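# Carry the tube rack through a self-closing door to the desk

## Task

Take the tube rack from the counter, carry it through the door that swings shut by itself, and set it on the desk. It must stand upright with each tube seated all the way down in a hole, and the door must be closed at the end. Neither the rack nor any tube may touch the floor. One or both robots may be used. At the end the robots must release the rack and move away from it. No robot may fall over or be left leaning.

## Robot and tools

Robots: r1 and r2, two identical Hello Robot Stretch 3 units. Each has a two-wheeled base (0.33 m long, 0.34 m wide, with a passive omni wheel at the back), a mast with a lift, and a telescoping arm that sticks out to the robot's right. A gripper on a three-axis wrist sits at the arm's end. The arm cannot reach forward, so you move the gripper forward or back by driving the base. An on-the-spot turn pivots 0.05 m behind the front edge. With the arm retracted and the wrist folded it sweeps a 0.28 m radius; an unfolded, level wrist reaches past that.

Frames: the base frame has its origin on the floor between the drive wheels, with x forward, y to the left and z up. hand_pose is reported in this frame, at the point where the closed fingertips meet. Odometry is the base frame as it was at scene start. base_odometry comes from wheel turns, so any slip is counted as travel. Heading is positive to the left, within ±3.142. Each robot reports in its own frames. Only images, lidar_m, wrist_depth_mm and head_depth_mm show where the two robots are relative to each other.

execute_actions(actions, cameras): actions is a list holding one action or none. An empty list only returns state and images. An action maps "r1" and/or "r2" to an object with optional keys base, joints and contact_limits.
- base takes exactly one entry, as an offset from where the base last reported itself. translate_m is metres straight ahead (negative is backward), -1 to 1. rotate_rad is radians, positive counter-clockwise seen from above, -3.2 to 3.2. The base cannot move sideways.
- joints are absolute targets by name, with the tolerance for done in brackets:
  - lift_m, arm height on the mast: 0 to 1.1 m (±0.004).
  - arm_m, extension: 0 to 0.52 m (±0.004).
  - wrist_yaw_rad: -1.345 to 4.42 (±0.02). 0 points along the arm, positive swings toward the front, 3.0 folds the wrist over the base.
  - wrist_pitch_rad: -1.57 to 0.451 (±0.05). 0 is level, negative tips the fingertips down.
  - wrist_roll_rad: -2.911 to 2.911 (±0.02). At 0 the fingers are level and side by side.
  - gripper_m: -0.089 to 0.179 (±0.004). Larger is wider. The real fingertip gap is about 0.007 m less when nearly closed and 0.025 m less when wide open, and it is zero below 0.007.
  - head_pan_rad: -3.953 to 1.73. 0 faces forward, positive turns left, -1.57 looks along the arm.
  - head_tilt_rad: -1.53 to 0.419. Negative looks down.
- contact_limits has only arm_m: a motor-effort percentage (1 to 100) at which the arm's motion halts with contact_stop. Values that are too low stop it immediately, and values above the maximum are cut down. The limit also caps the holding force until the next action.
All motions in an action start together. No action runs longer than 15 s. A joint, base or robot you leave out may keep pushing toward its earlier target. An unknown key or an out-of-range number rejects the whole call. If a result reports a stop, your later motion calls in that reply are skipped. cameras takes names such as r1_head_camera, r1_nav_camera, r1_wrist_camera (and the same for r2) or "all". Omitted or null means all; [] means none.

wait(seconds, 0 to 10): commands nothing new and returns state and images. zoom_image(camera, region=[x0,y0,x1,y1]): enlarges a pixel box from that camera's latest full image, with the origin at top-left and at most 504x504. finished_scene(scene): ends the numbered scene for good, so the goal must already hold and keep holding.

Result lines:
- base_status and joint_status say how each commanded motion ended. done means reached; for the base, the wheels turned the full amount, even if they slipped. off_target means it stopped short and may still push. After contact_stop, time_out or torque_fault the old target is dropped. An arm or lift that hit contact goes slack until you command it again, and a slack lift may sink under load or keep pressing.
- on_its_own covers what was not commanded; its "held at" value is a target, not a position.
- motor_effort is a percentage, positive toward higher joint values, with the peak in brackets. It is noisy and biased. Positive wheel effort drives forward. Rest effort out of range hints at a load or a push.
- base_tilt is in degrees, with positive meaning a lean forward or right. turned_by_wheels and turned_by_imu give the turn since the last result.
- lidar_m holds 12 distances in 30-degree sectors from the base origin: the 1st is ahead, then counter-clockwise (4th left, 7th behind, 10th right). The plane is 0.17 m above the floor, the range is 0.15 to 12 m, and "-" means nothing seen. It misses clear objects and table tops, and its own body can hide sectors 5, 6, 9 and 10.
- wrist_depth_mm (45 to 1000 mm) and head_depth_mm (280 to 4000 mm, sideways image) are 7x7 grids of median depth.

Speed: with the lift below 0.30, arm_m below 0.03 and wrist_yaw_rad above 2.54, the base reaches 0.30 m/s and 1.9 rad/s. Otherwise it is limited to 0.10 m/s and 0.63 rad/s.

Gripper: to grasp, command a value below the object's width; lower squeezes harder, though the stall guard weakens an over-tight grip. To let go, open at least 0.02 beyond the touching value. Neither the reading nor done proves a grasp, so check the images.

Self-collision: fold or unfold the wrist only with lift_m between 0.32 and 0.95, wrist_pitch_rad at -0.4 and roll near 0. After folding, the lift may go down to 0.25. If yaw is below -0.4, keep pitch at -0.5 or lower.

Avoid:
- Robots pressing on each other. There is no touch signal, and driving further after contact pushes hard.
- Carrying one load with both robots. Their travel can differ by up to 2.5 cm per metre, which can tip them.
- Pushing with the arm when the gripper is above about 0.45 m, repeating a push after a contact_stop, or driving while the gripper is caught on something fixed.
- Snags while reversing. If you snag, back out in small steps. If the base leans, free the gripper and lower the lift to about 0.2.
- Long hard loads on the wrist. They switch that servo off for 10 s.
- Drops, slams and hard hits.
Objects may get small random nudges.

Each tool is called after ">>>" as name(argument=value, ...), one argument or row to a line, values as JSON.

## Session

>>> execute_actions(
  actions=[],
)

Scene clock: 0.00 s.
r1.base_odometry: x=+0.000 y=+0.000 heading=+0.000 (m, m, rad; r1's odometry frame)
r1.turned_by_wheels: +0.000 (rad since the last result)
r1.turned_by_imu: +0.000 (rad since the last result)
r1.base_tilt: forward=-0.6 right=-1.0 (deg)
r1.lidar_m: 1.77 2.32 1.59 1.36 0.95 0.89 0.91 0.85 0.80 0.82 1.07 1.72
r1.head_depth_mm: 1650 1654 1651 1651 1646 1647 1648 / 1727 1735 1740 1738 1735 1728 1738 / 1819 1838 1841 1830 1838 1836 1830 / 1893 1933 1941 1939 1938 1951 1939 / 1989 2064 2073 2075 2072 2062 2031 / 2007 2205 2197 2208 2204 2216 2166 / 2008 2369 2360 2361 2363 2367 2152
r1.base_status: not commanded
r1.joint_positions: lift_m=+0.556 arm_m=+0.003 wrist_yaw_rad=+3.125 wrist_pitch_rad=-0.319 wrist_roll_rad=+0.002 gripper_m=+0.037 head_pan_rad=+0.020 head_tilt_rad=-0.006
r1.joint_status: not commanded
r1.motor_effort: left_wheel=+0 right_wheel=+0 lift_m=+27 arm_m=-1 wrist_yaw_rad=+0 wrist_pitch_rad=+5 wrist_roll_rad=+0 gripper_m=+0 head_pan_rad=-1 head_tilt_rad=+1 (%)
r1.hand_pose: x=-0.0173 y=+0.0881 z=+0.5913 quat_wxyz=(+0.119, +0.699, +0.106, +0.697) (m; r1's base frame)
r1.wrist_depth_mm: 740 898 - - - - - / 751 928 - - - - - / 764 955 - - - - - / 785 - - - - - - / 798 - - - - - - / 822 932 - 929 927 898 893 / 764 800 - 777 772 740 754
r2.base_odometry: x=+0.000 y=+0.000 heading=+0.000 (m, m, rad; r2's odometry frame)
r2.turned_by_wheels: +0.000 (rad since the last result)
r2.turned_by_imu: +0.000 (rad since the last result)
r2.base_tilt: forward=+1.0 right=+2.3 (deg)
r2.lidar_m: 2.03 1.99 1.00 0.76 0.76 0.79 0.65 0.64 0.68 0.97 1.50 2.54
r2.head_depth_mm: 1771 2522 2629 2641 2677 2690 2127 / 1775 2417 2445 2449 2470 2494 2102 / 1803 2282 2318 2335 2328 2369 2105 / 1817 2163 2176 2181 2201 2223 2079 / 1831 2046 2047 2065 2082 2085 2047 / 1846 1935 1939 1960 1967 1986 1957 / 1803 1842 1854 1845 1875 1879 1860
r2.base_status: not commanded
r2.joint_positions: lift_m=+0.408 arm_m=+0.003 wrist_yaw_rad=+3.026 wrist_pitch_rad=-0.323 wrist_roll_rad=+0.006 gripper_m=+0.037 head_pan_rad=+0.008 head_tilt_rad=-0.012
r2.joint_status: not commanded
r2.motor_effort: left_wheel=-1 right_wheel=+0 lift_m=+33 arm_m=+0 wrist_yaw_rad=+0 wrist_pitch_rad=+5 wrist_roll_rad=+0 gripper_m=+0 head_pan_rad=-1 head_tilt_rad=+2 (%)
r2.hand_pose: x=+0.0058 y=+0.0861 z=+0.4423 quat_wxyz=(+0.154, +0.705, +0.073, +0.688) (m; r2's base frame)
r2.wrist_depth_mm: 552 - 724 804 939 - - / 583 623 768 878 - - - / 606 654 820 908 - - - / 650 700 891 - - - - / 687 804 937 968 917 951 938 / 747 742 - 746 767 731 742 / 624 620 - 628 595 607 624
pictures: r1_head_camera (sideways: a quarter turn clockwise sets it upright), r1_nav_camera (sideways: a quarter turn counterclockwise sets it upright), r1_wrist_camera, r2_head_camera (sideways: a quarter turn clockwise sets it upright), r2_nav_camera (sideways: a quarter turn counterclockwise sets it upright), r2_wrist_camera
Images, in order (width x height): r1_head_camera 896x504, r1_nav_camera 672x504, r1_wrist_camera 644x364, r2_head_camera 896x504, r2_nav_camera 672x504, r2_wrist_camera 644x364.

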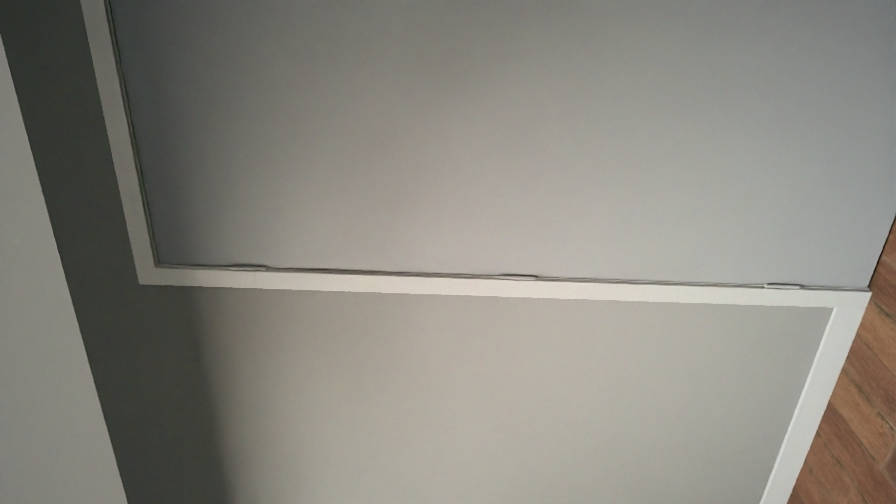

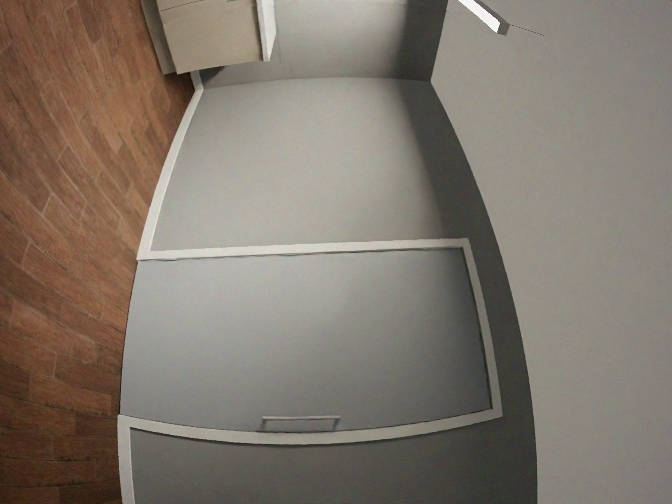

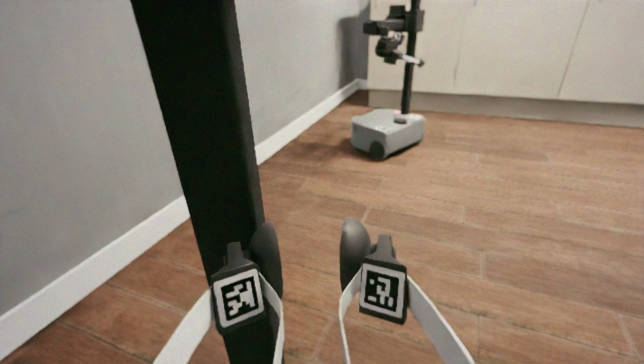

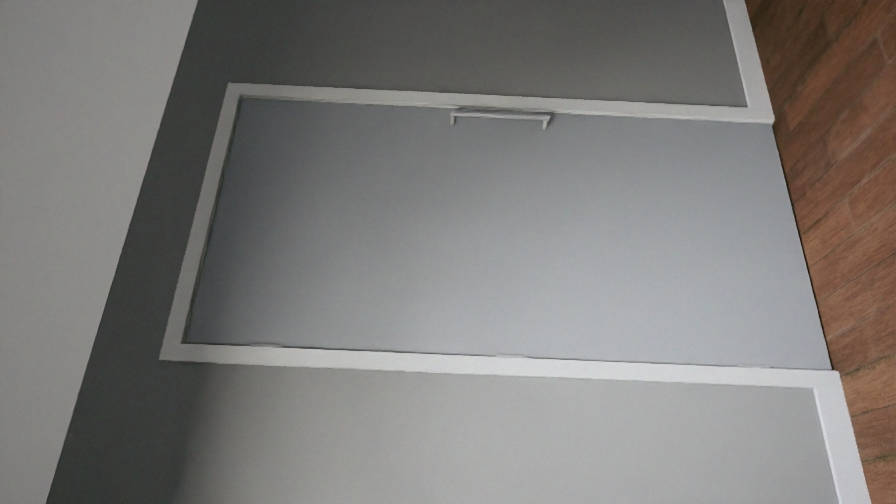

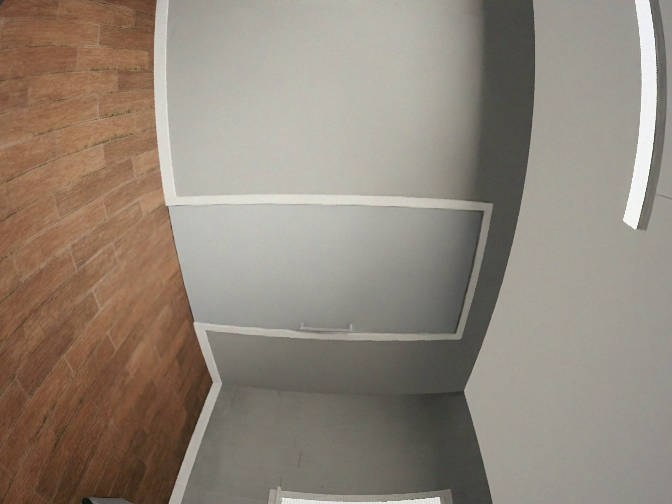

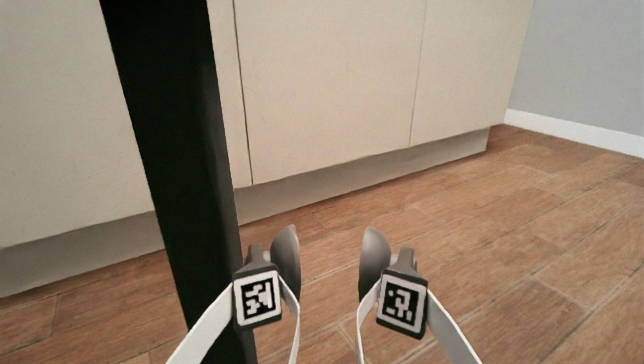

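>>> execute_actions(
  actions=[
    {"r1": {"joints": {"head_pan_rad": 1.2, "head_tilt_rad": -0.2}}, "r2": {"joints": {"head_pan_rad": 1.4, "head_tilt_rad": -0.3}}},
  ],
  cameras=["r1_nav_camera", "r2_nav_camera", "r2_head_camera"],
)

Scene clock: 121.23 s.
r1.base_odometry: x=+0.000 y=+0.000 heading=+0.000 (m, m, rad; r1's odometry frame)
r1.turned_by_wheels: +0.000 (rad since the last result)
r1.turned_by_imu: +0.001 (rad since the last result)
r1.base_tilt: forward=-0.6 right=-1.1 (deg)
r1.lidar_m: 1.77 2.31 1.59 1.36 0.95 0.89 0.91 0.85 0.80 0.82 1.07 1.73
r1.head_depth_mm: 2637 2754 2836 2364 2439 2285 1708 / 2671 2758 2882 2368 2437 2280 1699 / 2687 2806 2906 2413 2477 2275 1698 / 2702 2839 2920 2426 2530 2255 1692 / 2752 2830 2941 2451 1810 1887 1657 / 2682 2789 2900 2967 2864 2233 1678 / 2030 2076 2143 2172 2247 2114 1675
r1.base_status: not commanded
r1.joint_positions: lift_m=+0.556 arm_m=+0.003 wrist_yaw_rad=+3.125 wrist_pitch_rad=-0.319 wrist_roll_rad=+0.002 gripper_m=+0.037 head_pan_rad=+1.193 head_tilt_rad=-0.197
r1.joint_status: all done
r1.motor_effort: left_wheel=-1(0) right_wheel=+0(1) lift_m=+27(27) arm_m=-1(1) wrist_yaw_rad=+0(0) wrist_pitch_rad=+4(4) wrist_roll_rad=+0(0) gripper_m=+0(0) head_pan_rad=+4(54) head_tilt_rad=-2(16) (%)
r1.hand_pose: x=-0.0173 y=+0.0881 z=+0.5913 quat_wxyz=(+0.119, +0.699, +0.106, +0.697) (m; r1's base frame)
r1.wrist_depth_mm: 736 879 - - - - - / 753 913 - - - - - / 767 958 - - - - - / 787 - - - - - - / 794 - - - - - - / 811 943 - 921 931 908 886 / 775 783 - 764 749 753 753
r2.base_odometry: x=+0.000 y=+0.000 heading=+0.000 (m, m, rad; r2's odometry frame)
r2.turned_by_wheels: +0.000 (rad since the last result)
r2.turned_by_imu: +0.001 (rad since the last result)
r2.base_tilt: forward=+1.0 right=+2.3 (deg)
r2.lidar_m: 2.03 1.98 1.00 0.76 0.75 0.79 0.65 0.64 0.68 0.98 1.49 2.55
r2.head_depth_mm: 1869 2008 2155 1445 1432 1628 1503 / 1690 1824 1968 1424 1250 1384 1485 / 1554 1662 1791 1256 1114 1222 1360 / 1444 1532 1641 1252 998 1089 1192 / 1335 1425 1514 1348 918 984 1064 / 1251 1324 1398 1327 857 897 965 / 1173 1235 1306 1308 808 825 881
r2.base_status: not commanded
r2.joint_positions: lift_m=+0.408 arm_m=+0.003 wrist_yaw_rad=+3.026 wrist_pitch_rad=-0.323 wrist_roll_rad=+0.006 gripper_m=+0.037 head_pan_rad=+1.393 head_tilt_rad=-0.296
r2.joint_status: all done
r2.motor_effort: left_wheel=-1(0) right_wheel=+0(0) lift_m=+33(33) arm_m=+0(0) wrist_yaw_rad=+0(0) wrist_pitch_rad=+5(5) wrist_roll_rad=+0(0) gripper_m=+0(0) head_pan_rad=+4(60) head_tilt_rad=-3(31) (%)
r2.hand_pose: x=+0.0058 y=+0.0861 z=+0.4423 quat_wxyz=(+0.154, +0.705, +0.073, +0.688) (m; r2's base frame)
r2.wrist_depth_mm: 554 - 717 828 927 - - / 585 618 753 834 - - - / 601 649 799 931 - - - / 641 710 887 - - - - / 690 824 971 935 923 917 937 / 714 731 - 754 747 739 745 / 625 614 - 625 583 635 622
pictures: r1_nav_camera (sideways: a quarter turn counterclockwise sets it upright), r2_head_camera (sideways: a quarter turn clockwise sets it upright), r2_nav_camera (sideways: a quarter turn counterclockwise sets it upright)
Images, in order (width x height): r1_nav_camera 672x504, r2_head_camera 896x504, r2_nav_camera 672x504.

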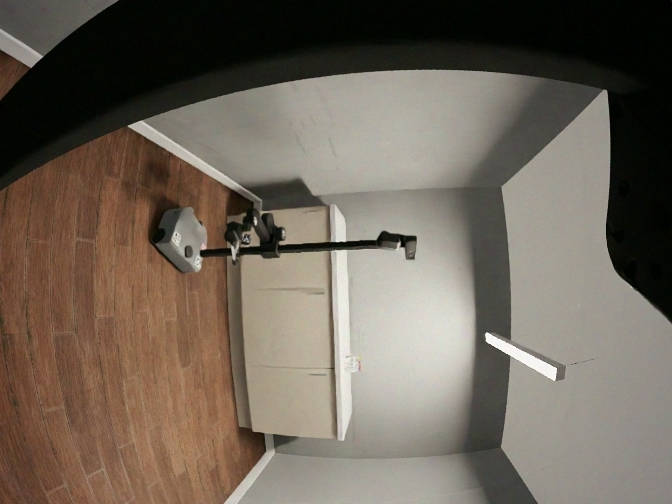

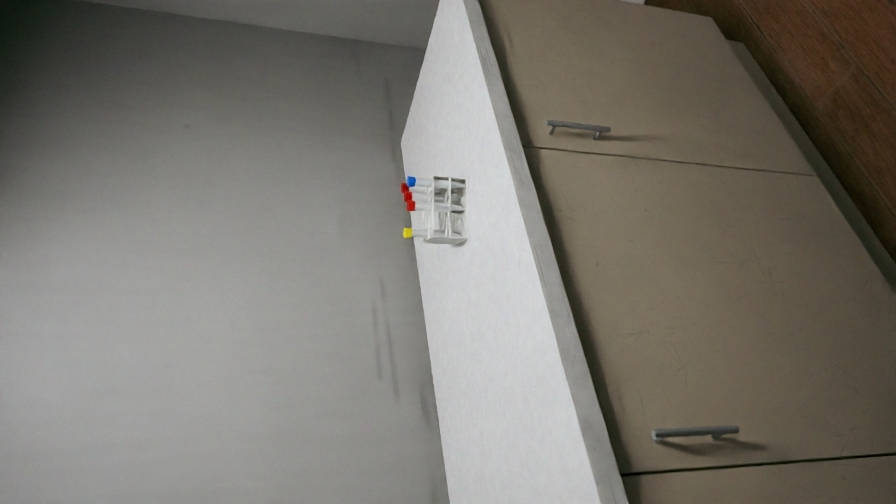

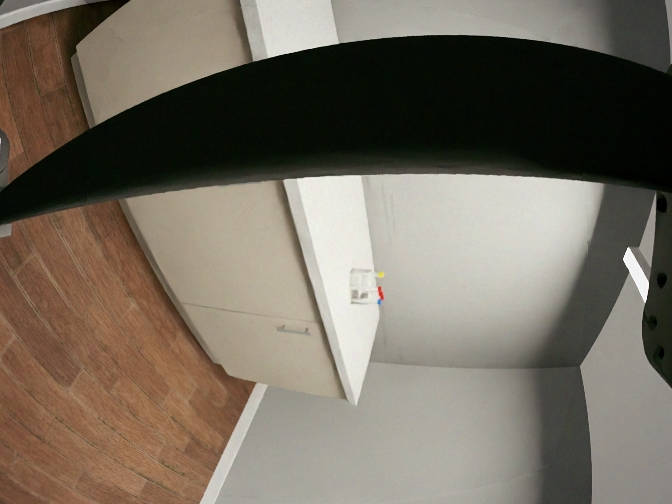

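>>> zoom_image(
  camera="r2_head_camera",
  region=[360, 130, 520, 280],
)

Region (360, 130, 520, 280) of r2_head_camera's 896x504 image, scaled by 3.150, with more detail than that image has; it fills the top 472 rows of this view, and the rest is white.

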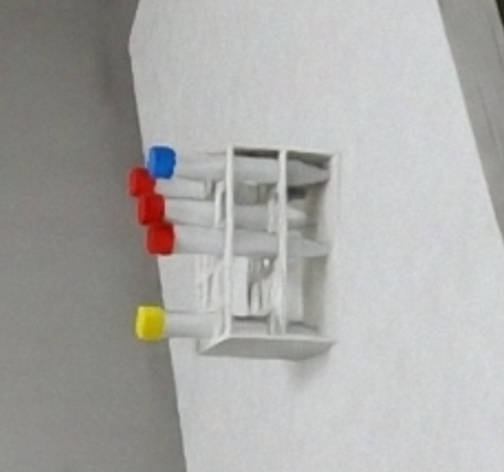

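>>> execute_actions(
  actions=[
    {"r1": {"joints": {"wrist_yaw_rad": 0.0, "wrist_pitch_rad": -0.4, "head_pan_rad": 0.0, "head_tilt_rad": -0.1}}, "r2": {"base": {"translate_m": 0.6}}},
  ],
  cameras=["r2_head_camera", "r2_nav_camera"],
)

Scene clock: 169.70 s.
r1.base_odometry: x=+0.000 y=+0.000 heading=+0.000 (m, m, rad; r1's odometry frame)
r1.turned_by_wheels: +0.000 (rad since the last result)
r1.turned_by_imu: +0.002 (rad since the last result)
r1.base_tilt: forward=-0.5 right=-1.2 (deg)
r1.lidar_m: 1.77 2.32 1.33 1.36 0.94 0.89 0.91 0.85 0.80 0.82 1.07 1.72
r1.head_depth_mm: 1559 1592 1630 1641 1690 1726 1732 / 1641 1674 1701 1744 1771 1812 1827 / 1727 1764 1797 1841 1875 1911 1890 / 1840 1865 1908 1946 1981 2024 1878 / 1933 1967 2033 2084 2116 2150 1874 / 2051 2095 2151 2185 2249 2282 1855 / 2204 2240 2314 2358 2434 2428 1853
r1.base_status: not commanded
r1.joint_positions: lift_m=+0.556 arm_m=+0.003 wrist_yaw_rad=+0.004 wrist_pitch_rad=-0.411 wrist_roll_rad=+0.002 gripper_m=+0.037 head_pan_rad=+0.007 head_tilt_rad=-0.112
r1.joint_status: all done
r1.motor_effort: left_wheel=+0(0) right_wheel=+0(1) lift_m=+27(27) arm_m=-1(0) wrist_yaw_rad=-4(5) wrist_pitch_rad=+4(4) wrist_roll_rad=+0(0) gripper_m=+0(0) head_pan_rad=-4(54) head_tilt_rad=+5(15) (%)
r1.hand_pose: x=-0.0207 y=-0.3730 z=+0.5699 quat_wxyz=(+0.692, +0.146, -0.692, -0.144) (m; r1's base frame)
r1.wrist_depth_mm: 843 718 629 556 506 456 416 / 962 809 687 613 542 490 448 / - 907 773 664 591 524 475 / - - 873 752 645 569 517 / - - 942 825 699 629 561 / 850 854 858 840 757 685 610 / 725 723 695 715 728 700 651
r2.base_odometry: x=+0.600 y=+0.000 heading=+0.000 (m, m, rad; r2's odometry frame)
r2.turned_by_wheels: +0.000 (rad since the last result)
r2.turned_by_imu: +0.005 (rad since the last result)
r2.base_tilt: forward=+1.1 right=+2.2 (deg)
r2.lidar_m: 1.47 1.45 1.54 1.03 1.02 1.07 1.20 1.18 1.25 1.29 1.34 1.94
r2.head_depth_mm: 1493 1549 1601 1647 1714 1744 1494 / 1669 1731 1783 1860 1942 1884 1487 / 1822 1921 2021 2117 2222 1933 1485 / 1721 1824 1945 1374 1385 1503 1469 / 1608 1702 1813 1356 1257 1350 1415 / 1495 1584 1673 1322 1153 1240 1333 / 1405 1478 1560 1184 1062 1133 1219
r2.base_status: done
r2.joint_positions: lift_m=+0.408 arm_m=+0.003 wrist_yaw_rad=+3.026 wrist_pitch_rad=-0.323 wrist_roll_rad=+0.006 gripper_m=+0.037 head_pan_rad=+1.393 head_tilt_rad=-0.296
r2.joint_status: not commanded
r2.motor_effort: left_wheel=-1(4) right_wheel=+0(5) lift_m=+33(33) arm_m=+0(0) wrist_yaw_rad=+1(1) wrist_pitch_rad=+5(5) wrist_roll_rad=+0(0) gripper_m=+0(0) head_pan_rad=+4(4) head_tilt_rad=-3(3) (%)
r2.hand_pose: x=+0.0058 y=+0.0861 z=+0.4423 quat_wxyz=(+0.154, +0.705, +0.073, +0.688) (m; r2's base frame)
r2.wrist_depth_mm: 718 - 989 - - - - / 771 832 - - - - - / 831 863 - - - - - / 854 972 - - - - - / 910 913 959 963 935 930 927 / 755 739 - 752 764 744 744 / 612 617 - 614 604 625 609
pictures: r2_head_camera (sideways: a quarter turn clockwise sets it upright), r2_nav_camera (sideways: a quarter turn counterclockwise sets it upright)
Images, in order (width x height): r2_head_camera 896x504, r2_nav_camera 672x504.

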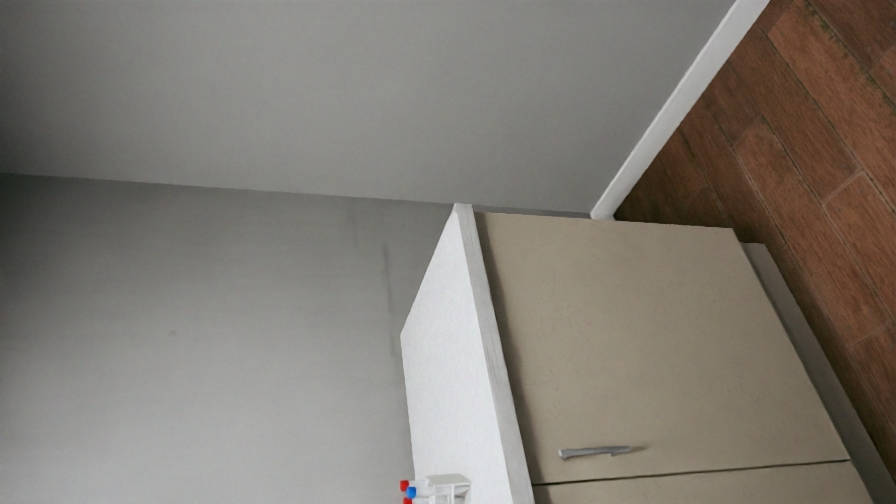

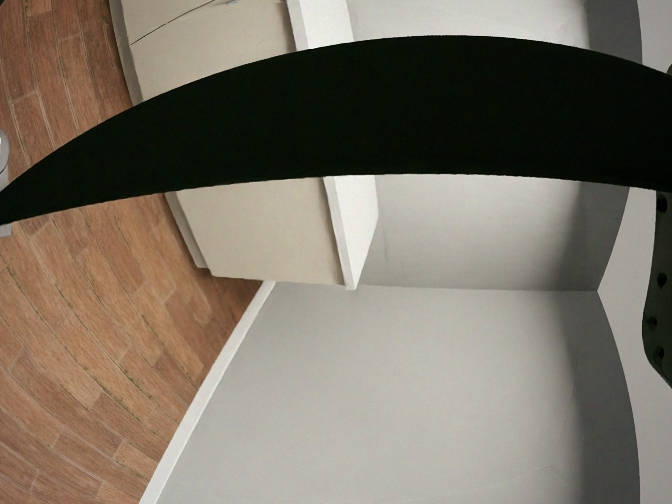

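>>> execute_actions(
  actions=[
    {"r1": {"joints": {"wrist_yaw_rad": -1.0, "wrist_pitch_rad": -0.5}}, "r2": {"base": {"rotate_rad": 1.3}, "joints": {"lift_m": 0.27, "head_pan_rad": 0.0, "head_tilt_rad": -0.3}}},
  ],
  cameras=["r2_head_camera", "r2_nav_camera", "r1_nav_camera"],
)

Scene clock: 237.70 s.
r1.base_odometry: x=+0.000 y=+0.000 heading=+0.000 (m, m, rad; r1's odometry frame)
r1.turned_by_wheels: +0.000 (rad since the last result)
r1.turned_by_imu: +0.001 (rad since the last result)
r1.base_tilt: forward=-0.6 right=-1.1 (deg)
r1.lidar_m: 1.77 2.31 1.34 1.37 0.94 0.89 0.91 0.85 0.80 0.82 1.08 1.73
r1.head_depth_mm: 1562 1588 1622 1646 1680 1716 1737 / 1632 1680 1712 1741 1773 1805 1822 / 1724 1769 1804 1840 1870 1919 1893 / 1833 1866 1905 1944 1980 2025 1883 / 1933 1968 2011 2064 2099 2164 1874 / 2048 2099 2156 2197 2247 2287 1867 / 2179 2245 2295 2352 2428 2415 1851
r1.base_status: not commanded
r1.joint_positions: lift_m=+0.556 arm_m=+0.003 wrist_yaw_rad=-0.996 wrist_pitch_rad=-0.510 wrist_roll_rad=+0.002 gripper_m=+0.037 head_pan_rad=+0.007 head_tilt_rad=-0.112
r1.joint_status: all done
r1.motor_effort: left_wheel=-1(1) right_wheel=+0(1) lift_m=+27(27) arm_m=+0(1) wrist_yaw_rad=-5(5) wrist_pitch_rad=+3(3) wrist_roll_rad=+0(0) gripper_m=+1(1) head_pan_rad=-4(4) head_tilt_rad=+5(5) (%)
r1.hand_pose: x=-0.1993 y=-0.2627 z=+0.5483 quat_wxyz=(+0.515, -0.170, -0.687, -0.484) (m; r1's base frame)
r1.wrist_depth_mm: 424 465 541 633 786 829 673 / 443 507 583 698 865 866 689 / 477 546 637 791 - 923 729 / 520 591 713 880 - 957 770 / 556 648 769 874 865 889 803 / 603 716 768 750 762 746 750 / 653 673 655 666 663 667 661
r2.base_odometry: x=+0.600 y=+0.000 heading=+1.300 (m, m, rad; r2's odometry frame)
r2.turned_by_wheels: +1.300 (rad since the last result)
r2.turned_by_imu: +1.288 (rad since the last result)
r2.base_tilt: forward=+1.0 right=+2.3 (deg)
r2.lidar_m: 1.14 1.01 1.01 1.21 1.18 1.18 1.42 1.28 2.15 1.63 1.45 1.46
r2.head_depth_mm: 1417 1465 1502 1560 1639 1703 1496 / 1547 1604 1671 1741 1811 1837 1487 / 1720 1796 1857 1953 2043 1912 1482 / 1831 1940 2034 2147 2246 1823 1466 / 1684 1784 1888 1346 1326 1426 1455 / 1564 1641 1735 1330 1195 1278 1365 / 1449 1524 1605 1303 1092 1158 1251
r2.base_status: done
r2.joint_positions: lift_m=+0.270 arm_m=+0.003 wrist_yaw_rad=+3.026 wrist_pitch_rad=-0.324 wrist_roll_rad=+0.006 gripper_m=+0.037 head_pan_rad=+0.007 head_tilt_rad=-0.297
r2.joint_status: all done
r2.motor_effort: left_wheel=-3(10) right_wheel=+4(11) lift_m=+25(25) arm_m=+0(0) wrist_yaw_rad=+1(0) wrist_pitch_rad=+5(5) wrist_roll_rad=+0(0) gripper_m=+1(0) head_pan_rad=-4(57) head_tilt_rad=-2(1) (%)
r2.hand_pose: x=+0.0058 y=+0.0860 z=+0.3046 quat_wxyz=(+0.155, +0.705, +0.073, +0.688) (m; r2's base frame)
r2.wrist_depth_mm: 882 - - - - 823 723 / 898 - - - - 894 769 / 914 - - - - 954 830 / 884 929 904 965 934 922 870 / 707 698 711 720 697 703 684 / 555 572 - 555 571 561 561 / 474 480 - 481 452 465 465
pictures: r1_nav_camera (sideways: a quarter turn counterclockwise sets it upright), r2_head_camera (sideways: a quarter turn clockwise sets it upright), r2_nav_camera (sideways: a quarter turn counterclockwise sets it upright)
Images, in order (width x height): r1_nav_camera 672x504, r2_head_camera 896x504, r2_nav_camera 672x504.

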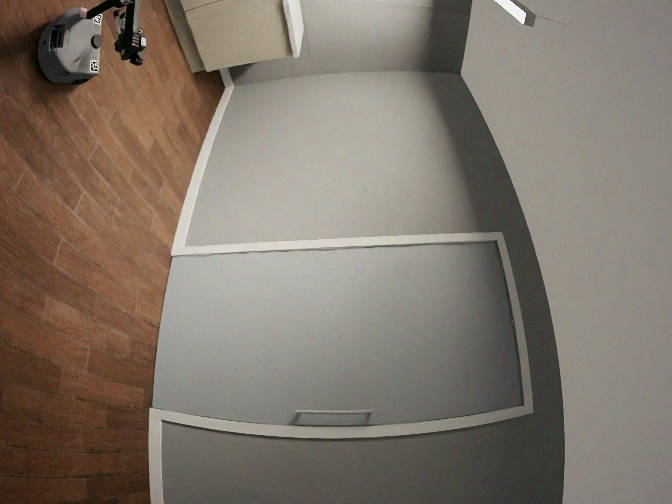

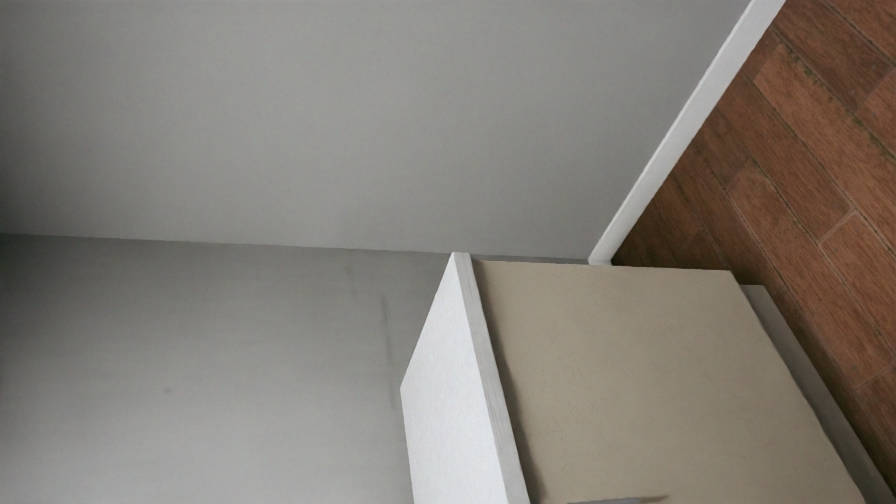

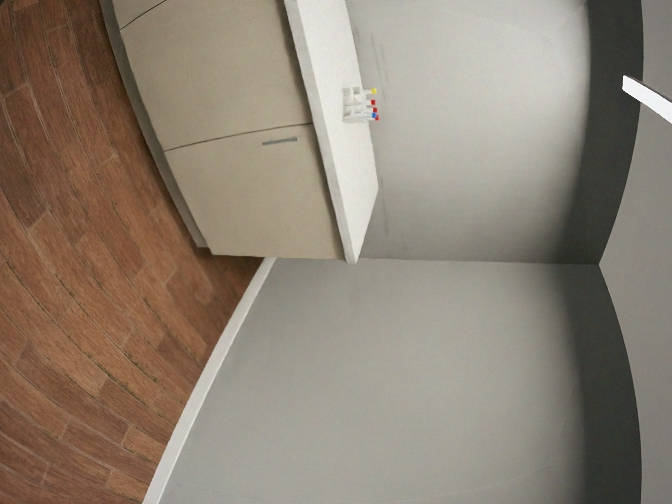

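>>> execute_actions(
  actions=[
    {"r2": {"base": {"translate_m": 0.75}}},
  ],
  cameras=["r2_head_camera", "r2_nav_camera"],
)

Scene clock: 252.67 s.
r1.base_odometry: x=+0.000 y=+0.000 heading=+0.000 (m, m, rad; r1's odometry frame)
r1.turned_by_wheels: +0.000 (rad since the last result)
r1.turned_by_imu: +0.001 (rad since the last result)
r1.base_tilt: forward=-0.6 right=-1.1 (deg)
r1.lidar_m: 1.77 2.03 2.02 1.36 0.95 0.89 0.91 0.85 0.80 0.82 1.07 1.73
r1.head_depth_mm: 1564 1590 1622 1664 1685 1721 1751 / 1638 1671 1706 1745 1774 1814 1822 / 1717 1764 1807 1838 1870 1914 1894 / 1830 1866 1901 1946 1986 2051 1872 / 1928 1974 2028 2065 2114 2159 1876 / 2047 2109 2160 2198 2244 2293 1866 / 2174 2253 2308 2365 2416 2424 1856
r1.base_status: not commanded
r1.joint_positions: lift_m=+0.556 arm_m=+0.003 wrist_yaw_rad=-0.996 wrist_pitch_rad=-0.510 wrist_roll_rad=+0.002 gripper_m=+0.037 head_pan_rad=+0.007 head_tilt_rad=-0.112
r1.joint_status: not commanded
r1.motor_effort: left_wheel=+0(1) right_wheel=+1(0) lift_m=+27(27) arm_m=-1(1) wrist_yaw_rad=-4(4) wrist_pitch_rad=+3(3) wrist_roll_rad=+0(0) gripper_m=+0(0) head_pan_rad=-4(4) head_tilt_rad=+5(5) (%)
r1.hand_pose: x=-0.1993 y=-0.2627 z=+0.5483 quat_wxyz=(+0.515, -0.170, -0.687, -0.484) (m; r1's base frame)
r1.wrist_depth_mm: 418 467 538 635 787 811 675 / 448 502 585 702 879 869 698 / 477 544 645 781 - 919 738 / 516 590 702 856 - 965 781 / 555 634 764 887 873 869 813 / 604 700 752 771 774 756 742 / 652 676 651 669 661 657 655
r2.base_odometry: x=+0.801 y=+0.723 heading=+1.300 (m, m, rad; r2's odometry frame)
r2.turned_by_wheels: +0.000 (rad since the last result)
r2.turned_by_imu: +0.005 (rad since the last result)
r2.base_tilt: forward=+1.0 right=+2.2 (deg)
r2.lidar_m: 0.51 0.45 0.45 0.54 1.01 1.69 2.00 2.00 1.73 1.06 0.95 0.95
r2.head_depth_mm: 916 949 984 1017 1057 1096 1149 / 1005 1044 1086 1135 1180 1232 1285 / 1116 1162 1211 1276 1332 1396 1419 / 1182 1247 1322 1399 1495 1555 1426 / 1091 1150 1221 1304 1379 603 650 / 1005 1062 1120 1186 797 568 579 / 935 983 1035 1091 789 564 517
r2.base_status: done
r2.joint_positions: lift_m=+0.270 arm_m=+0.003 wrist_yaw_rad=+3.026 wrist_pitch_rad=-0.324 wrist_roll_rad=+0.006 gripper_m=+0.037 head_pan_rad=+0.007 head_tilt_rad=-0.297
r2.joint_status: not commanded
r2.motor_effort: left_wheel=-3(7) right_wheel=+4(13) lift_m=+25(26) arm_m=+0(0) wrist_yaw_rad=+0(0) wrist_pitch_rad=+5(5) wrist_roll_rad=+0(0) gripper_m=+0(0) head_pan_rad=-5(5) head_tilt_rad=-2(2) (%)
r2.hand_pose: x=+0.0058 y=+0.0860 z=+0.3046 quat_wxyz=(+0.155, +0.705, +0.073, +0.688) (m; r2's base frame)
r2.wrist_depth_mm: - - 754 584 476 394 339 / - - 812 631 506 414 353 / - - 913 679 527 436 374 / 937 905 938 827 582 459 387 / 715 689 703 719 667 523 401 / 549 556 - 557 578 535 478 / 465 493 - 486 451 462 463
pictures: r2_head_camera (sideways: a quarter turn clockwise sets it upright), r2_nav_camera (sideways: a quarter turn counterclockwise sets it upright)
Images, in order (width x height): r2_head_camera 896x504, r2_nav_camera 672x504.

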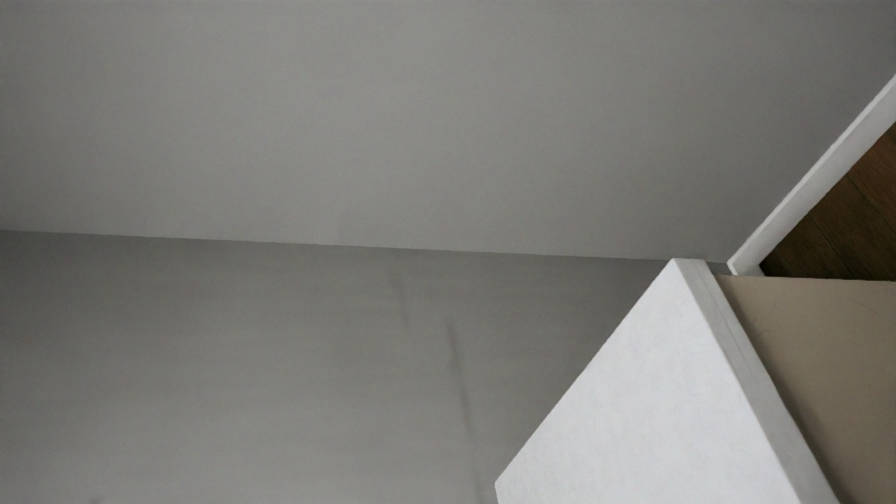

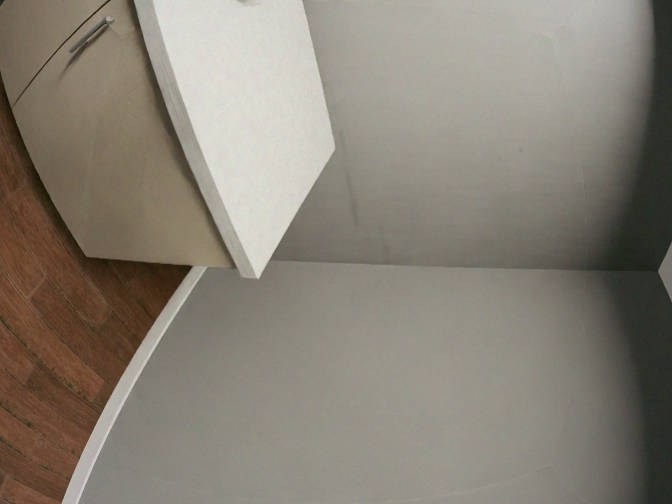

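>>> execute_actions(
  actions=[
    {"r2": {"base": {"translate_m": 0.22}}},
  ],
  cameras=[],
)

>>> execute_actions(
  actions=[
    {"r2": {"base": {"rotate_rad": 2.34}}},
  ],
  cameras=["r2_head_camera", "r2_nav_camera"],
)

Scene clock: 263.90 s.
r1.base_odometry: x=+0.000 y=+0.000 heading=+0.000 (m, m, rad; r1's odometry frame)
r1.turned_by_wheels: +0.000 (rad since the last result)
r1.turned_by_imu: +0.001 (rad since the last result)
r1.base_tilt: forward=-0.6 right=-1.0 (deg)
r1.lidar_m: 1.77 2.23 2.35 1.36 0.94 0.89 0.91 0.85 0.80 0.82 1.07 1.72
r1.head_depth_mm: 1564 1597 1618 1648 1691 1712 1743 / 1649 1682 1705 1742 1780 1812 1836 / 1721 1766 1810 1838 1870 1915 1896 / 1827 1862 1909 1953 1973 2026 1884 / 1926 1981 2017 2061 2103 2152 1869 / 2051 2094 2153 2199 2265 2289 1868 / 2189 2249 2297 2371 2430 2432 1850
r1.base_status: not commanded
r1.joint_positions: lift_m=+0.556 arm_m=+0.003 wrist_yaw_rad=-0.996 wrist_pitch_rad=-0.510 wrist_roll_rad=+0.002 gripper_m=+0.037 head_pan_rad=+0.007 head_tilt_rad=-0.112
r1.joint_status: not commanded
r1.motor_effort: left_wheel=+0(0) right_wheel=+1(1) lift_m=+27(27) arm_m=-1(1) wrist_yaw_rad=-5(4) wrist_pitch_rad=+3(3) wrist_roll_rad=+0(0) gripper_m=+0(0) head_pan_rad=-4(4) head_tilt_rad=+5(5) (%)
r1.hand_pose: x=-0.1993 y=-0.2627 z=+0.5483 quat_wxyz=(+0.515, -0.170, -0.687, -0.484) (m; r1's base frame)
r1.wrist_depth_mm: 423 470 540 630 773 810 669 / 445 503 591 708 875 872 696 / 485 537 634 781 - 928 737 / 514 594 710 868 - 952 765 / 555 642 757 882 877 872 810 / 607 698 763 752 758 746 756 / 638 688 656 668 660 666 655
r2.base_odometry: x=+0.860 y=+0.935 heading=+1.300 (m, m, rad; r2's odometry frame)
r2.turned_by_wheels: +0.000 (rad since the last result)
r2.turned_by_imu: +0.002 (rad since the last result)
r2.base_tilt: forward=+1.0 right=+2.3 (deg)
r2.lidar_m: 0.32 0.29 0.29 0.34 0.65 1.83 2.20 2.23 1.46 0.90 0.80 0.81
r2.head_depth_mm: 770 798 826 855 887 924 963 / 844 877 913 951 993 1038 1085 / 940 983 1026 1069 1119 1180 1245 / 988 1047 1108 1182 1262 1343 1383 / 915 963 1025 1091 1169 1257 444 / 845 893 942 993 1059 1111 441 / 784 822 868 915 965 565 439
r2.base_status: done
r2.joint_positions: lift_m=+0.270 arm_m=+0.003 wrist_yaw_rad=+3.026 wrist_pitch_rad=-0.324 wrist_roll_rad=+0.006 gripper_m=+0.037 head_pan_rad=+0.007 head_tilt_rad=-0.297
r2.joint_status: not commanded
r2.motor_effort: left_wheel=-3(9) right_wheel=+3(12) lift_m=+26(26) arm_m=+0(0) wrist_yaw_rad=+1(1) wrist_pitch_rad=+5(5) wrist_roll_rad=+0(0) gripper_m=+0(0) head_pan_rad=-4(4) head_tilt_rad=-2(2) (%)
r2.hand_pose: x=+0.0058 y=+0.0860 z=+0.3045 quat_wxyz=(+0.155, +0.705, +0.073, +0.688) (m; r2's base frame)
r2.wrist_depth_mm: - - 490 393 314 261 225 / - - 528 420 329 275 232 / - - 581 447 351 287 243 / 943 940 722 486 372 301 257 / 692 702 713 608 388 316 264 / 572 572 - 563 456 337 276 / 468 485 - 486 450 416 299
pictures: none
No camera images: the call's "cameras" was empty. Leave "cameras" out to get every camera's image.

Scene clock: 266.57 s.
r1.base_odometry: x=+0.000 y=+0.000 heading=+0.000 (m, m, rad; r1's odometry frame)
r1.turned_by_wheels: +0.000 (rad since the last result)
r1.turned_by_imu: +0.000 (rad since the last result)
r1.base_tilt: forward=-0.6 right=-1.0 (deg)
r1.lidar_m: 1.77 2.16 2.35 1.37 0.95 0.89 0.91 0.85 0.80 0.82 1.07 1.73
r1.head_depth_mm: 1567 1594 1625 1655 1680 1719 1741 / 1649 1675 1702 1735 1786 1816 1821 / 1724 1765 1799 1839 1880 1911 1891 / 1816 1874 1913 1942 1996 2057 1884 / 1928 1973 2015 2059 2120 2168 1872 / 2048 2096 2150 2188 2253 2287 1867 / 2170 2237 2307 2364 2437 2424 1853
r1.base_status: not commanded
r1.joint_positions: lift_m=+0.556 arm_m=+0.003 wrist_yaw_rad=-0.996 wrist_pitch_rad=-0.510 wrist_roll_rad=+0.002 gripper_m=+0.037 head_pan_rad=+0.007 head_tilt_rad=-0.112
r1.joint_status: not commanded
r1.motor_effort: left_wheel=+0(1) right_wheel=+1(0) lift_m=+27(27) arm_m=-1(1) wrist_yaw_rad=-4(4) wrist_pitch_rad=+3(3) wrist_roll_rad=+0(0) gripper_m=-1(0) head_pan_rad=-4(5) head_tilt_rad=+5(5) (%)
r1.hand_pose: x=-0.1993 y=-0.2627 z=+0.5483 quat_wxyz=(+0.515, -0.170, -0.687, -0.484) (m; r1's base frame)
r1.wrist_depth_mm: 416 471 546 629 779 814 676 / 448 504 586 709 869 862 701 / 481 543 639 767 - 915 733 / 516 595 705 894 - 960 781 / 555 648 764 883 891 868 806 / 608 704 779 766 762 750 753 / 659 676 660 671 657 661 657
r2.base_odometry: x=+0.860 y=+0.935 heading=-2.644 (m, m, rad; r2's odometry frame)
r2.turned_by_wheels: +2.340 (rad since the last result)
r2.turned_by_imu: +2.316 (rad since the last result)
r2.base_tilt: forward=+1.1 right=+2.3 (deg)
r2.lidar_m: 1.33 1.92 2.21 2.67 1.10 0.83 0.81 0.84 0.29 0.29 0.30 0.43
r2.head_depth_mm: 1524 1624 1717 1443 945 857 824 / 1542 1632 1728 1796 1403 1328 1275 / 1562 1646 1735 1851 1957 1917 1478 / 1560 1656 1741 1859 1987 1916 1476 / 1571 1651 1764 1869 2006 1895 1460 / 1585 1664 1781 1886 2024 1866 1452 / 1589 1679 1778 1906 2034 1862 1444
r2.base_status: done
r2.joint_positions: lift_m=+0.270 arm_m=+0.003 wrist_yaw_rad=+3.026 wrist_pitch_rad=-0.324 wrist_roll_rad=+0.006 gripper_m=+0.037 head_pan_rad=+0.007 head_tilt_rad=-0.297
r2.joint_status: not commanded
r2.motor_effort: left_wheel=-4(10) right_wheel=+4(15) lift_m=+25(26) arm_m=-1(1) wrist_yaw_rad=+0(1) wrist_pitch_rad=+5(5) wrist_roll_rad=+0(0) gripper_m=+0(0) head_pan_rad=-4(5) head_tilt_rad=-2(2) (%)
r2.hand_pose: x=+0.0058 y=+0.0859 z=+0.3045 quat_wxyz=(+0.155, +0.705, +0.073, +0.688) (m; r2's base frame)
r2.wrist_depth_mm: - - - - - - - / 992 - - - - - - / 954 - - - - - - / 868 967 947 941 917 921 907 / 704 698 706 710 702 716 687 / 559 549 - 559 565 546 555 / 462 480 - 475 452 460 469
pictures: r2_head_camera (sideways: a quarter turn clockwise sets it upright), r2_nav_camera (sideways: a quarter turn counterclockwise sets it upright)
Images, in order (width x height): r2_head_camera 896x504, r2_nav_camera 672x504.

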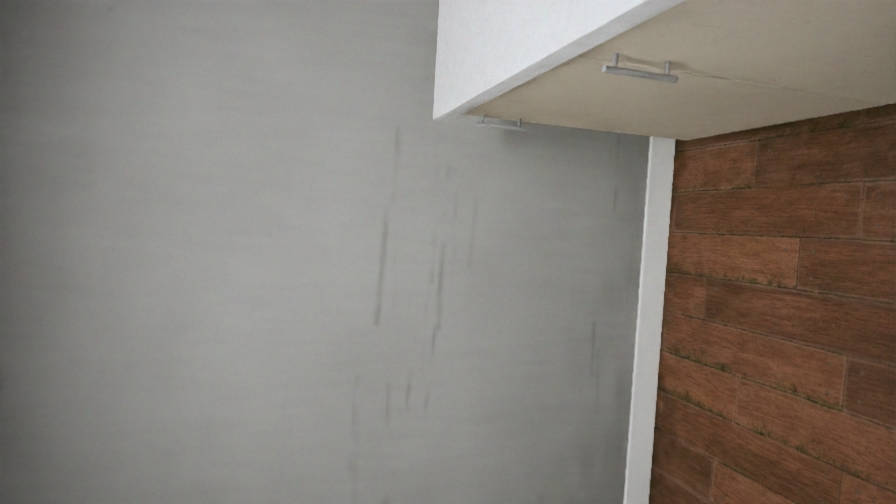

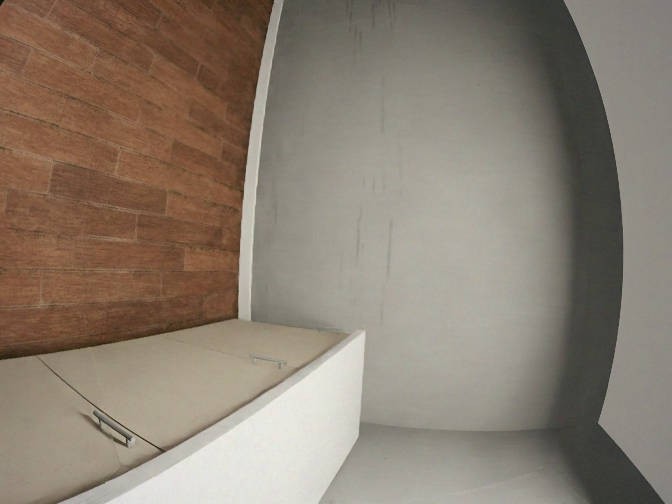

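>>> execute_actions(
  actions=[
    {"r2": {"joints": {"lift_m": 0.6, "head_pan_rad": -1.1, "head_tilt_rad": -0.45}}},
  ],
  cameras=["r2_head_camera", "r2_nav_camera"],
)

Scene clock: 275.43 s.
r1.base_odometry: x=+0.000 y=+0.000 heading=+0.000 (m, m, rad; r1's odometry frame)
r1.turned_by_wheels: +0.000 (rad since the last result)
r1.turned_by_imu: +0.001 (rad since the last result)
r1.base_tilt: forward=-0.6 right=-1.1 (deg)
r1.lidar_m: 1.77 2.17 2.35 1.36 0.95 0.89 0.91 0.85 0.80 0.82 1.07 1.73
r1.head_depth_mm: 1557 1590 1621 1647 1689 1722 1744 / 1641 1677 1710 1738 1779 1810 1823 / 1726 1772 1805 1843 1889 1923 1893 / 1816 1860 1909 1949 1985 2037 1892 / 1929 1971 2025 2074 2106 2170 1867 / 2057 2099 2159 2213 2254 2281 1858 / 2186 2235 2306 2377 2422 2419 1840
r1.base_status: not commanded
r1.joint_positions: lift_m=+0.556 arm_m=+0.003 wrist_yaw_rad=-0.996 wrist_pitch_rad=-0.510 wrist_roll_rad=+0.002 gripper_m=+0.037 head_pan_rad=+0.007 head_tilt_rad=-0.112
r1.joint_status: not commanded
r1.motor_effort: left_wheel=+0(1) right_wheel=+0(0) lift_m=+27(27) arm_m=-1(1) wrist_yaw_rad=-4(4) wrist_pitch_rad=+3(3) wrist_roll_rad=+0(0) gripper_m=+0(0) head_pan_rad=-4(5) head_tilt_rad=+5(5) (%)
r1.hand_pose: x=-0.1993 y=-0.2627 z=+0.5483 quat_wxyz=(+0.515, -0.170, -0.687, -0.484) (m; r1's base frame)
r1.wrist_depth_mm: 417 465 536 631 786 807 679 / 445 505 581 698 885 852 702 / 481 546 629 776 - 927 738 / 509 587 704 871 - 953 783 / 552 642 769 881 870 868 808 / 602 709 761 762 753 747 759 / 646 674 656 667 665 660 661
r2.base_odometry: x=+0.860 y=+0.935 heading=-2.644 (m, m, rad; r2's odometry frame)
r2.turned_by_wheels: +0.000 (rad since the last result)
r2.turned_by_imu: +0.001 (rad since the last result)
r2.base_tilt: forward=+1.0 right=+2.3 (deg)
r2.lidar_m: 1.33 1.92 2.22 2.67 1.10 0.83 0.80 0.85 0.29 0.29 0.30 0.43
r2.head_depth_mm: 729 777 832 875 650 494 399 / 768 819 884 913 646 492 397 / 812 871 942 927 641 489 395 / 860 931 1005 913 607 486 416 / 914 996 1082 905 603 484 485 / 976 1064 1174 897 626 481 543 / 1047 1149 1259 886 620 513 638
r2.base_status: not commanded
r2.joint_positions: lift_m=+0.600 arm_m=+0.003 wrist_yaw_rad=+3.026 wrist_pitch_rad=-0.324 wrist_roll_rad=+0.006 gripper_m=+0.037 head_pan_rad=-1.093 head_tilt_rad=-0.444
r2.joint_status: all done
r2.motor_effort: left_wheel=-3(4) right_wheel=+4(4) lift_m=+40(42) arm_m=-1(0) wrist_yaw_rad=+1(0) wrist_pitch_rad=+5(5) wrist_roll_rad=+0(0) gripper_m=+0(0) head_pan_rad=-5(58) head_tilt_rad=-4(22) (%)
r2.hand_pose: x=+0.0058 y=+0.0859 z=+0.6340 quat_wxyz=(+0.155, +0.705, +0.073, +0.688) (m; r2's base frame)
r2.wrist_depth_mm: - - - - - - - / 975 - - - - - - / - - - - - - - / - - - - - - - / - - - - - - - / 920 - - - - - - / 850 829 - 833 800 845 845
pictures: r2_head_camera (sideways: a quarter turn clockwise sets it upright), r2_nav_camera (sideways: a quarter turn counterclockwise sets it upright)
Images, in order (width x height): r2_head_camera 896x504, r2_nav_camera 672x504.

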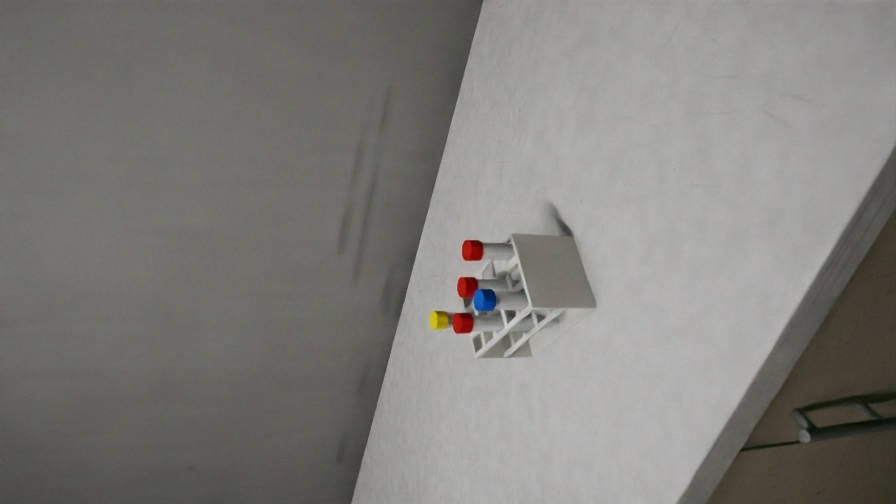

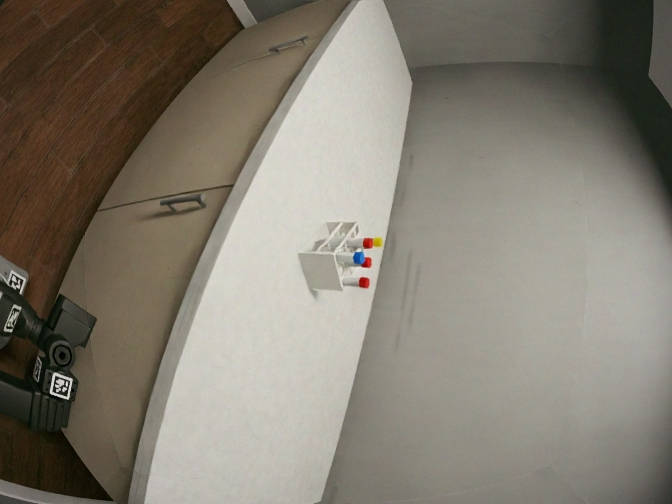

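>>> zoom_image(
  camera="r2_head_camera",
  region=[410, 190, 620, 370],
)

Region (410, 190, 620, 370) of r2_head_camera's 896x504 image, scaled by 2.400, with more detail than that image has; it fills the top 432 rows of this view, and the rest is white.

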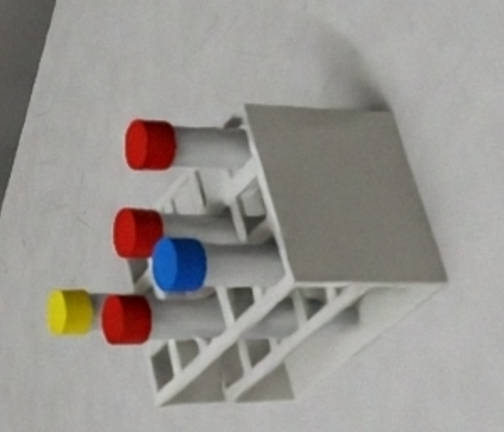

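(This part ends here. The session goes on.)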